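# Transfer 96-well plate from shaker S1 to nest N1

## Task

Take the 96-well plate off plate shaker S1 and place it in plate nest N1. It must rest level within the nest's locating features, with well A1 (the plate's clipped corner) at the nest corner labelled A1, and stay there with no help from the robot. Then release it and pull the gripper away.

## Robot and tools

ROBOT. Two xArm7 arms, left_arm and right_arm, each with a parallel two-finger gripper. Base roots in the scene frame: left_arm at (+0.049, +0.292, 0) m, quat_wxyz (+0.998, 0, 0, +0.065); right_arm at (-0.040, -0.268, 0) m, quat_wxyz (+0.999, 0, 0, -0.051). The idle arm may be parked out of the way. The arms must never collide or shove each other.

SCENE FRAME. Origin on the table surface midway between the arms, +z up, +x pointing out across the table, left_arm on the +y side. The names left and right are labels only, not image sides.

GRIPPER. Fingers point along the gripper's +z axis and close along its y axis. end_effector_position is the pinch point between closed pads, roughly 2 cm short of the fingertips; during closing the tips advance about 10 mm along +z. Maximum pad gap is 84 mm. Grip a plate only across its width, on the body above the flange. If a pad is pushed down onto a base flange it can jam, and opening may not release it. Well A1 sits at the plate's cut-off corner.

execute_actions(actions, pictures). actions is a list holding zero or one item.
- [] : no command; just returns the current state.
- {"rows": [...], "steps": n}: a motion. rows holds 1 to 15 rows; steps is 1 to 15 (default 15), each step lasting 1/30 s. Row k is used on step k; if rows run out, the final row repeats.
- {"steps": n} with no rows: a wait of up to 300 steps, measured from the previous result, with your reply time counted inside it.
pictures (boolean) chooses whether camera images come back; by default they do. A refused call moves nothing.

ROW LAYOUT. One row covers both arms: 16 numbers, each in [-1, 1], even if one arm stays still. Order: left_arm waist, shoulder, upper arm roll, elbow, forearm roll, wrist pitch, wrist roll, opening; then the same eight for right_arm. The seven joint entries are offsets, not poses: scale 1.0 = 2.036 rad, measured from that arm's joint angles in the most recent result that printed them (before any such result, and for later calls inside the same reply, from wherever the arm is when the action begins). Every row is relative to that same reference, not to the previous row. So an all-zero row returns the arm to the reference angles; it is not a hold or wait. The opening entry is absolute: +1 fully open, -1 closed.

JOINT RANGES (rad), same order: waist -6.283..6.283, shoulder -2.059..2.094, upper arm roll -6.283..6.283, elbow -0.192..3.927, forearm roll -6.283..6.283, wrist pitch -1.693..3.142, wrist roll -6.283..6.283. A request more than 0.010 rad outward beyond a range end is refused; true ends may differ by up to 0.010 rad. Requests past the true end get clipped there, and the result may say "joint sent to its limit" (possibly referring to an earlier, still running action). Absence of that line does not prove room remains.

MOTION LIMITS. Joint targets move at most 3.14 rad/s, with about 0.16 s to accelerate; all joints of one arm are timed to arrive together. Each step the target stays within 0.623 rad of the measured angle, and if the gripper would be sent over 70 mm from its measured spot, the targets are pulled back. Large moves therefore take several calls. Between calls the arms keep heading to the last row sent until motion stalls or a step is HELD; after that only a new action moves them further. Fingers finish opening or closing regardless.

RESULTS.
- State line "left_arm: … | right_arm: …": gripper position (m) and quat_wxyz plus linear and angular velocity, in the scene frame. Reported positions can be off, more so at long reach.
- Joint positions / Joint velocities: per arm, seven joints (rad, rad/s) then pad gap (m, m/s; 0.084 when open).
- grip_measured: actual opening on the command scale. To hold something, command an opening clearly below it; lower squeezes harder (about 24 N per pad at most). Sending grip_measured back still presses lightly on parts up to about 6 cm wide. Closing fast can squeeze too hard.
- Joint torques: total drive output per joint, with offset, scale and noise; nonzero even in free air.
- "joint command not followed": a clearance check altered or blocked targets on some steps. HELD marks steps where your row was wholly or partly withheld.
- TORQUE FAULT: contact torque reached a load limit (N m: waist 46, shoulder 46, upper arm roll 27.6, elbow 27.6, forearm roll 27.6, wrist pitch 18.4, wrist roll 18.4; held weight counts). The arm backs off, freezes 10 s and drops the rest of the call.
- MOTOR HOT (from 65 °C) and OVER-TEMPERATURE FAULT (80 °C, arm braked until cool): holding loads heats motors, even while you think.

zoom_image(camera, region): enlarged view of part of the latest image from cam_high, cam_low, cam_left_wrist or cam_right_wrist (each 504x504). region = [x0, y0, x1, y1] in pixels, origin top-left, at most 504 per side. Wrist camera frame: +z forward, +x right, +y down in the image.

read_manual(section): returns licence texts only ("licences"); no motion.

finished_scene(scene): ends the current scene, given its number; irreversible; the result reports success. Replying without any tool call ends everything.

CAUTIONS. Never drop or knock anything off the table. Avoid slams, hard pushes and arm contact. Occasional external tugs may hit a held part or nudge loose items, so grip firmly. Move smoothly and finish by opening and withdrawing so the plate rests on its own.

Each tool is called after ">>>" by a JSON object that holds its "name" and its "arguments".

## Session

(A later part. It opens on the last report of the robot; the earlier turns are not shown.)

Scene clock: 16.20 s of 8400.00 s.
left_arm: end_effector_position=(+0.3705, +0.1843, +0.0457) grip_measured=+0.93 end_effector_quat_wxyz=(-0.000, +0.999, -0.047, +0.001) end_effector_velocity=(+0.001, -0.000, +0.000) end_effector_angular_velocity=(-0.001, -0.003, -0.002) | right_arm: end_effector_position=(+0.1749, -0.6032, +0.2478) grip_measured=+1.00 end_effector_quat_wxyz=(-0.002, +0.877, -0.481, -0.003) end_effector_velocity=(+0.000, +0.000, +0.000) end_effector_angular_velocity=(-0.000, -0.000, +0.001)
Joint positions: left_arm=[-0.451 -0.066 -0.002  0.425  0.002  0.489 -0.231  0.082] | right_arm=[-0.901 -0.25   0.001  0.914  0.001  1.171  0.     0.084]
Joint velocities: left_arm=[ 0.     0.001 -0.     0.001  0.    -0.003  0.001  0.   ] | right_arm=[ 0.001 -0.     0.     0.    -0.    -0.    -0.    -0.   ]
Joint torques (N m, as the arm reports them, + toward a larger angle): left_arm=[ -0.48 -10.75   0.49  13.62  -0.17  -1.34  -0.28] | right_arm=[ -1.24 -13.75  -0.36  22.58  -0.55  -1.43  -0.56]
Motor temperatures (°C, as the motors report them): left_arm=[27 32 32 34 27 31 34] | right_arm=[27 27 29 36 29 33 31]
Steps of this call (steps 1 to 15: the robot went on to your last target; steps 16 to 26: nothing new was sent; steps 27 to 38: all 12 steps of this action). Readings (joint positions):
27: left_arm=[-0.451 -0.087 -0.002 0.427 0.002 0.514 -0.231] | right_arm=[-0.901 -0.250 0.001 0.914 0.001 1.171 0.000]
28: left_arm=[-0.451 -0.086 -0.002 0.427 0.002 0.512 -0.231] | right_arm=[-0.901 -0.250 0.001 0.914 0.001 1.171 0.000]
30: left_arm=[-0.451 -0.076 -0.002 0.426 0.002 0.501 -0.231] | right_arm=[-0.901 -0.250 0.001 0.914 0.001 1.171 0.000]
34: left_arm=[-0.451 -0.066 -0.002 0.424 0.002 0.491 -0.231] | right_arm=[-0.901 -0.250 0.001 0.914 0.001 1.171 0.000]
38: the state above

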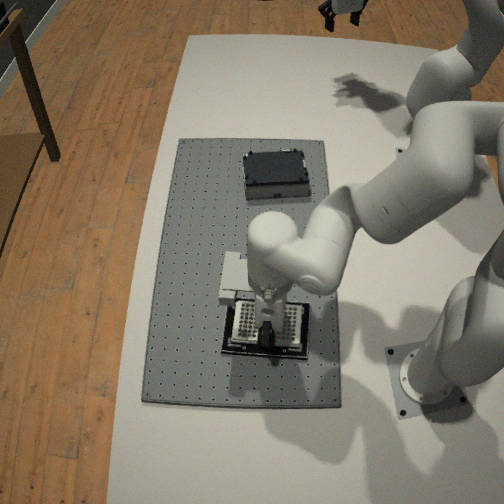

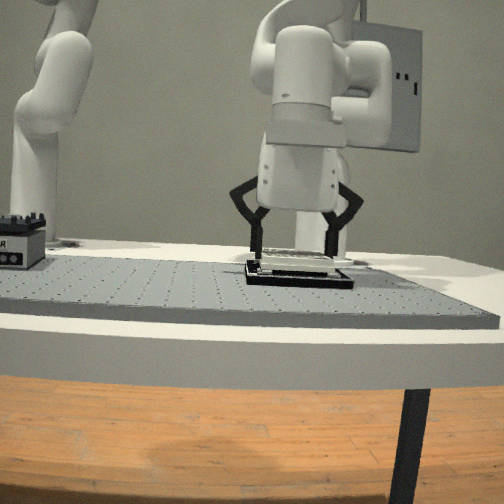

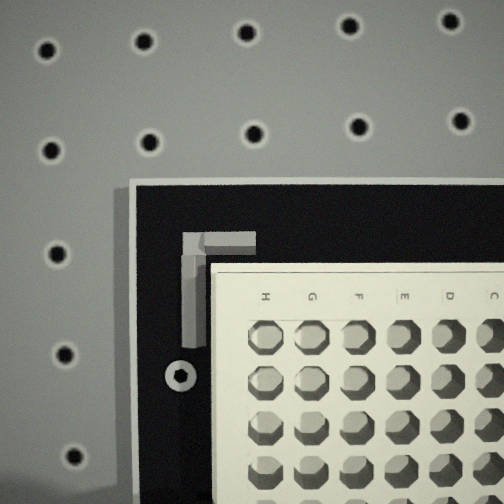

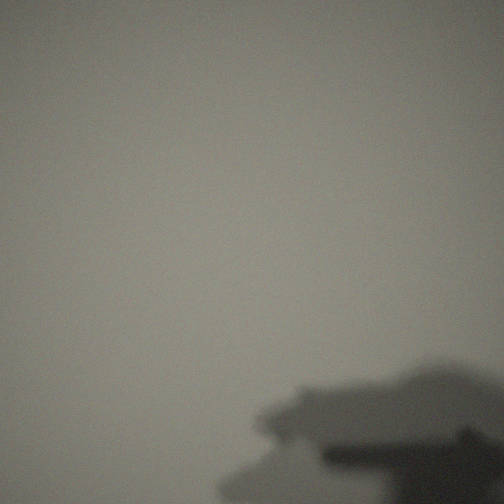

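>>> {"name": "execute_actions", "arguments": {"actions": [{"rows": [[0,0.003,0,-0.0004,0,-0.0035,0,-0.6, 0,0,0,0,0,0,0,1],[0,0.0063,0,-0.0009,0,-0.0073,0,-0.6, 0,0,0,0,0,0,0,1]], "steps": 12}]}}

>>> {"name": "zoom_image", "arguments": {"camera": "cam_low", "region": [230, 200, 370, 300]}}

Scene clock: 17.07 s of 8400.00 s.
left_arm: end_effector_position=(+0.3710, +0.1846, +0.0424) grip_measured=+0.93 end_effector_quat_wxyz=(-0.000, +0.999, -0.046, +0.001) end_effector_velocity=(-0.001, -0.000, -0.001) end_effector_angular_velocity=(+0.000, +0.001, -0.001) | right_arm: end_effector_position=(+0.1749, -0.6032, +0.2478) grip_measured=+1.00 end_effector_quat_wxyz=(-0.002, +0.877, -0.481, -0.003) end_effector_velocity=(-0.000, -0.000, +0.000) end_effector_angular_velocity=(-0.000, +0.000, -0.001)
Joint positions: left_arm=[-0.451 -0.053 -0.001  0.423  0.002  0.474 -0.231  0.082] | right_arm=[-0.901 -0.25   0.001  0.914  0.001  1.171  0.     0.084]
Joint velocities: left_arm=[-0.001  0.002 -0.    -0.001  0.    -0.001  0.     0.   ] | right_arm=[-0.001 -0.     0.     0.    -0.     0.    -0.    -0.   ]
Joint torques (N m, as the arm reports them, + toward a larger angle): left_arm=[-2.4  -9.41 -1.43 12.03 -0.28 -1.33 -0.18] | right_arm=[ -1.04 -14.27   0.4   23.03  -0.05  -1.52  -0.31]
Motor temperatures (°C, as the motors report them): left_arm=[27 32 32 34 27 31 34] | right_arm=[27 27 29 36 29 33 31]
Steps of this call (steps 1 to 14: the robot went on to your last target; steps 15 to 26: all 12 steps of this action). Readings (joint positions):
15: left_arm=[-0.451 -0.065 -0.002 0.424 0.002 0.489 -0.231] | right_arm=[-0.901 -0.250 0.001 0.914 0.001 1.171 0.000]
16: left_arm=[-0.451 -0.064 -0.002 0.424 0.002 0.487 -0.231] | right_arm=[-0.901 -0.250 0.001 0.914 0.001 1.171 0.000]
18: left_arm=[-0.451 -0.058 -0.002 0.424 0.002 0.480 -0.231] | right_arm=[-0.901 -0.250 0.001 0.914 0.001 1.171 0.000]
22: left_arm=[-0.451 -0.054 -0.001 0.424 0.002 0.475 -0.231] | right_arm=[-0.901 -0.250 0.001 0.914 0.001 1.171 0.000]
26: the state above

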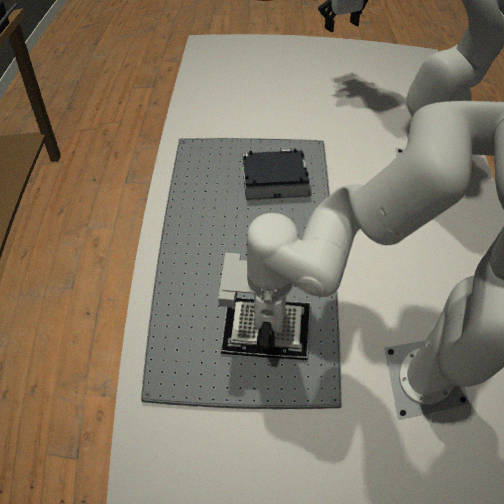

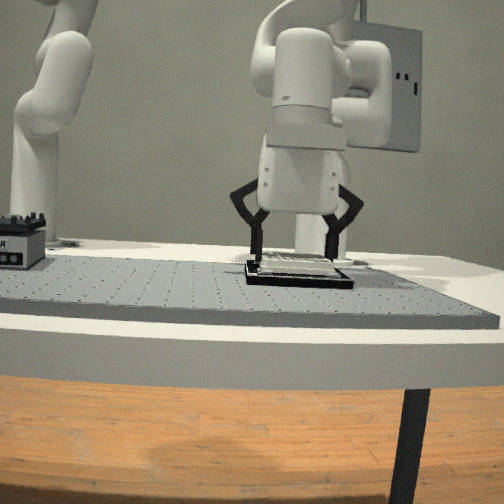

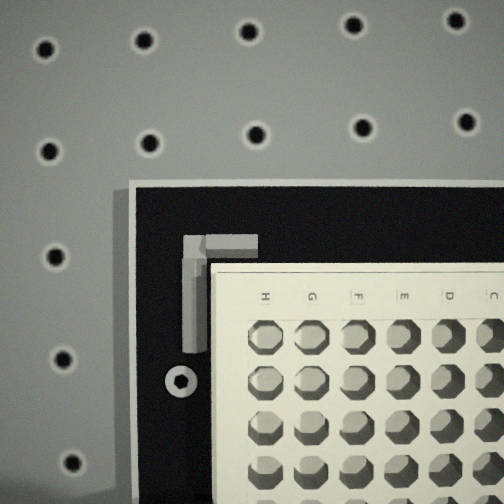

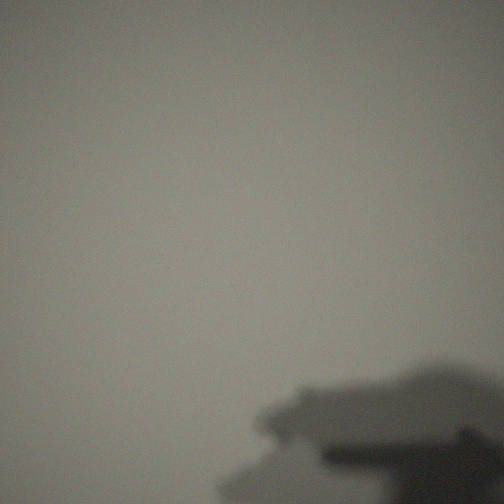

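Region (230, 200, 370, 300) of cam_low's 504x504 image, scaled by 3.600, with more detail than that image has; it fills the top 360 rows of this view, and the rest is white.

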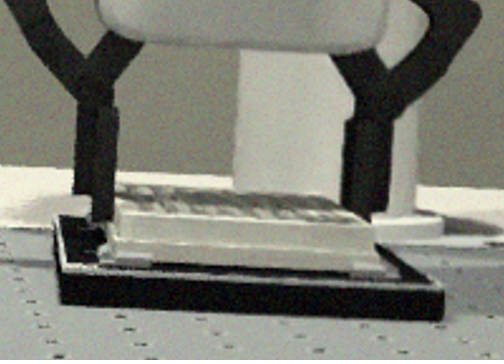

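Seated. Release and lift.

>>> {"name": "execute_actions", "arguments": {"actions": [{"rows": [[0,-0.001,0,0,0,0.001,0,1, 0,0,0,0,0,0,0,1],[0,-0.001,0,0,0,0.001,0,1, 0,0,0,0,0,0,0,1],[0,-0.001,0,0,0,0.001,0,1, 0,0,0,0,0,0,0,1],[0,-0.001,0,0,0,0.001,0,1, 0,0,0,0,0,0,0,1],[0,-0.001,0,0,0,0.001,0,1, 0,0,0,0,0,0,0,1],[0,-0.001,0,0,0,0.001,0,1, 0,0,0,0,0,0,0,1],[0,-0.008,0,0.001,0,0.009,0,1, 0,0,0,0,0,0,0,1],[0,-0.016,0,0.002,0,0.018,0,1, 0,0,0,0,0,0,0,1],[0,-0.04,0,0.006,0,0.046,0,1, 0,0,0,0,0,0,0,1]], "steps": 15}]}}

Scene clock: 18.17 s of 8400.00 s.
left_arm: end_effector_position=(+0.3723, +0.1838, +0.0667) grip_measured=+1.00 end_effector_quat_wxyz=(+0.000, +0.999, -0.047, +0.003) end_effector_velocity=(-0.016, +0.008, +0.007) end_effector_angular_velocity=(+0.015, +0.045, +0.007) | right_arm: end_effector_position=(+0.1749, -0.6032, +0.2478) grip_measured=+1.00 end_effector_quat_wxyz=(-0.002, +0.877, -0.481, -0.003) end_effector_velocity=(-0.000, +0.000, -0.000) end_effector_angular_velocity=(+0.000, -0.000, -0.000)
Joint positions: left_arm=[-0.451 -0.132 -0.002  0.437  0.002  0.563 -0.231  0.084] | right_arm=[-0.901 -0.25   0.001  0.914  0.001  1.171  0.     0.084]
Joint velocities: left_arm=[ 0.003 -0.051  0.005 -0.012  0.     0.087  0.001 -0.   ] | right_arm=[-0.  0. -0. -0.  0. -0. -0. -0.]
Joint torques (N m, as the arm reports them, + toward a larger angle): left_arm=[-0.55 -8.66  0.55 13.42 -0.12 -1.32 -0.16] | right_arm=[ -2.84 -13.91  -0.31  23.37  -0.55  -1.67  -0.19]
Motor temperatures (°C, as the motors report them): left_arm=[27 32 32 34 27 31 34] | right_arm=[27 27 29 36 29 34 31]
Steps of this call (steps 1 to 15: the robot went on to your last target; steps 16 to 18: nothing new was sent; steps 19 to 33: all 15 steps of this action). Readings (joint positions):
19: left_arm=[-0.451 -0.053 -0.002 0.423 0.002 0.474 -0.231] | right_arm=[-0.901 -0.250 0.001 0.914 0.001 1.171 0.000]
20: left_arm=[-0.451 -0.054 -0.002 0.423 0.002 0.475 -0.231] | right_arm=[-0.901 -0.250 0.001 0.914 0.001 1.171 0.000]
22: left_arm=[-0.451 -0.054 -0.002 0.423 0.002 0.476 -0.231] | right_arm=[-0.901 -0.250 0.001 0.914 0.001 1.171 0.000]
26: left_arm=[-0.452 -0.058 -0.003 0.421 0.002 0.482 -0.231] | right_arm=[-0.901 -0.250 0.001 0.914 0.001 1.171 0.000]
33: the state above

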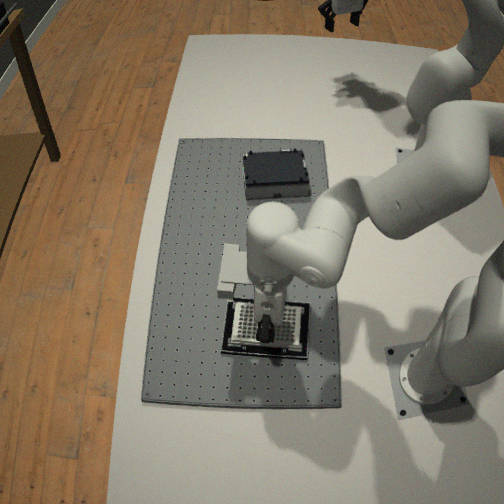

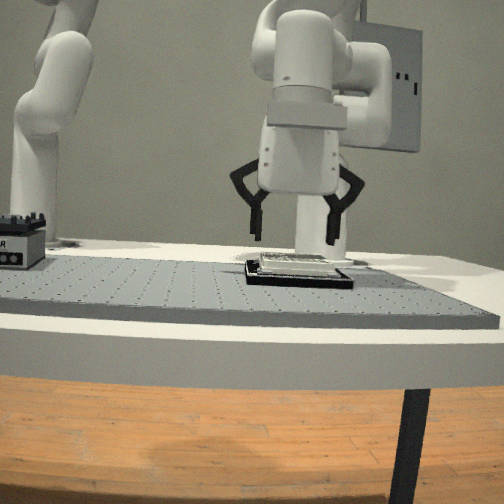

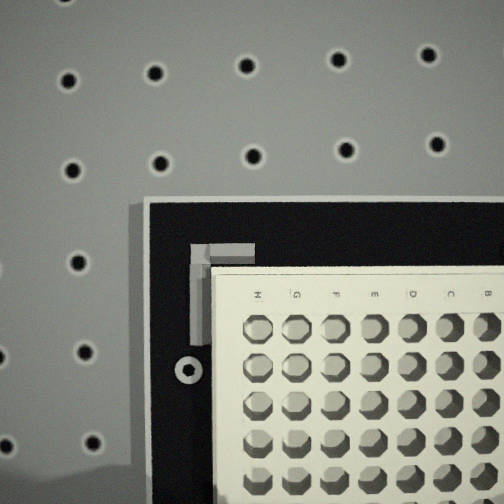

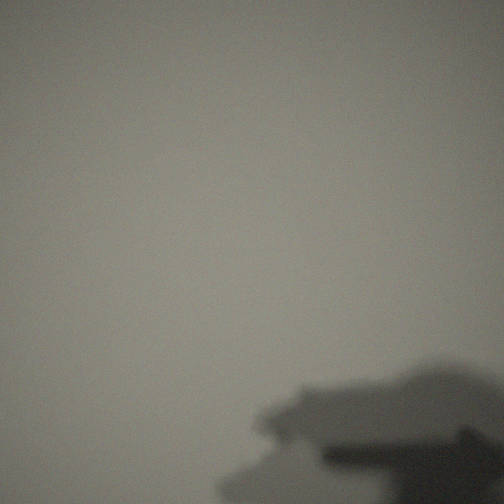

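>>> {"name": "execute_actions", "arguments": {"actions": [{"rows": [[0,-0.2,0,0.06,0,0.26,0,1, 0,0,0,0,0,0,0,1]], "steps": 15}], "pictures": false}}

>>> {"name": "execute_actions", "arguments": {"actions": [{"steps": 15}], "pictures": false}}

>>> {"name": "finished_scene", "arguments": {"scene": 2}}

Scene clock: 19.13 s of 8400.00 s.
left_arm: end_effector_position=(+0.3478, +0.1923, +0.2067) grip_measured=+1.00 end_effector_quat_wxyz=(+0.000, +0.999, -0.046, +0.007) end_effector_velocity=(-0.047, +0.017, +0.003) end_effector_angular_velocity=(+0.039, +0.121, +0.004) | right_arm: end_effector_position=(+0.1749, -0.6032, +0.2478) grip_measured=+1.00 end_effector_quat_wxyz=(-0.002, +0.877, -0.481, -0.003) end_effector_velocity=(-0.000, -0.000, +0.000) end_effector_angular_velocity=(-0.000, +0.000, +0.000)
Joint positions: left_arm=[-0.451 -0.534 -0.002  0.559  0.002  1.08  -0.231  0.084] | right_arm=[-0.901 -0.25   0.001  0.914  0.001  1.171  0.     0.084]
Joint velocities: left_arm=[ 0.001 -0.084  0.002 -0.02  -0.     0.191 -0.    -0.   ] | right_arm=[ 0. -0. -0.  0. -0.  0. -0.  0.]
Joint torques (N m, as the arm reports them, + toward a larger angle): left_arm=[-0.38 -3.99  0.8  16.7  -0.16 -1.29 -0.31] | right_arm=[ -1.71 -13.8   -0.17  22.85  -0.32  -1.25  -0.2 ]
Motor temperatures (°C, as the motors report them): left_arm=[27 32 32 34 27 31 34] | right_arm=[27 27 29 36 29 34 31]
Steps of this call (steps 1 to 14: the robot went on to your last target; steps 15 to 29: all 15 steps of this action). Readings (joint positions):
15: left_arm=[-0.451 -0.135 -0.001 0.436 0.002 0.569 -0.231] | right_arm=[-0.901 -0.250 0.001 0.914 0.001 1.171 0.000]
16: left_arm=[-0.451 -0.140 -0.001 0.437 0.002 0.578 -0.231] | right_arm=[-0.901 -0.250 0.001 0.914 0.001 1.171 0.000]
18: left_arm=[-0.451 -0.185 -0.001 0.448 0.002 0.641 -0.231] | right_arm=[-0.901 -0.250 0.001 0.914 0.001 1.171 0.000]
22: left_arm=[-0.451 -0.354 -0.002 0.505 0.002 0.850 -0.231] | right_arm=[-0.901 -0.250 0.001 0.914 0.001 1.171 0.000]
29: the state above

Scene clock: 19.63 s of 8400.00 s.
left_arm: end_effector_position=(+0.3454, +0.1932, +0.2074) grip_measured=+1.00 end_effector_quat_wxyz=(-0.000, +0.999, -0.046, +0.003) end_effector_velocity=(+0.000, -0.000, +0.001) end_effector_angular_velocity=(-0.000, -0.003, -0.000) | right_arm: end_effector_position=(+0.1749, -0.6032, +0.2478) grip_measured=+1.00 end_effector_quat_wxyz=(-0.002, +0.877, -0.481, -0.003) end_effector_velocity=(-0.000, -0.000, -0.000) end_effector_angular_velocity=(+0.000, +0.001, -0.000)
Joint positions: left_arm=[-0.451 -0.539 -0.002  0.559  0.002  1.092 -0.231  0.084] | right_arm=[-0.901 -0.25   0.001  0.914  0.001  1.171  0.     0.084]
Joint velocities: left_arm=[ 0.    -0.001 -0.001  0.002  0.     0.    -0.     0.   ] | right_arm=[-0.     0.    -0.    -0.001 -0.001 -0.    -0.    -0.   ]
Joint torques (N m, as the arm reports them, + toward a larger angle): left_arm=[-0.47 -5.95  0.3  18.61  0.3  -1.37 -0.2 ] | right_arm=[ -2.03 -15.16   0.09  22.8   -0.04  -1.73  -0.29]
Motor temperatures (°C, as the motors report them): left_arm=[27 32 32 34 27 31 34] | right_arm=[27 27 29 36 29 34 31]
Steps of this call (steps 1 to 15: the robot went on to your last target). Readings (joint positions):
1: left_arm=[-0.451 -0.536 -0.002 0.558 0.002 1.085 -0.231] | right_arm=[-0.901 -0.250 0.001 0.914 0.001 1.171 0.000]
2: left_arm=[-0.451 -0.536 -0.002 0.557 0.002 1.088 -0.231] | right_arm=[-0.901 -0.250 0.001 0.914 0.001 1.171 0.000]
4: left_arm=[-0.451 -0.537 -0.002 0.556 0.002 1.091 -0.231] | right_arm=[-0.901 -0.250 0.001 0.914 0.001 1.171 0.000]
8: left_arm=[-0.451 -0.538 -0.002 0.558 0.002 1.092 -0.231] | right_arm=[-0.901 -0.250 0.001 0.914 0.001 1.171 0.000]
15: the state above

The scene is finished: the task was done.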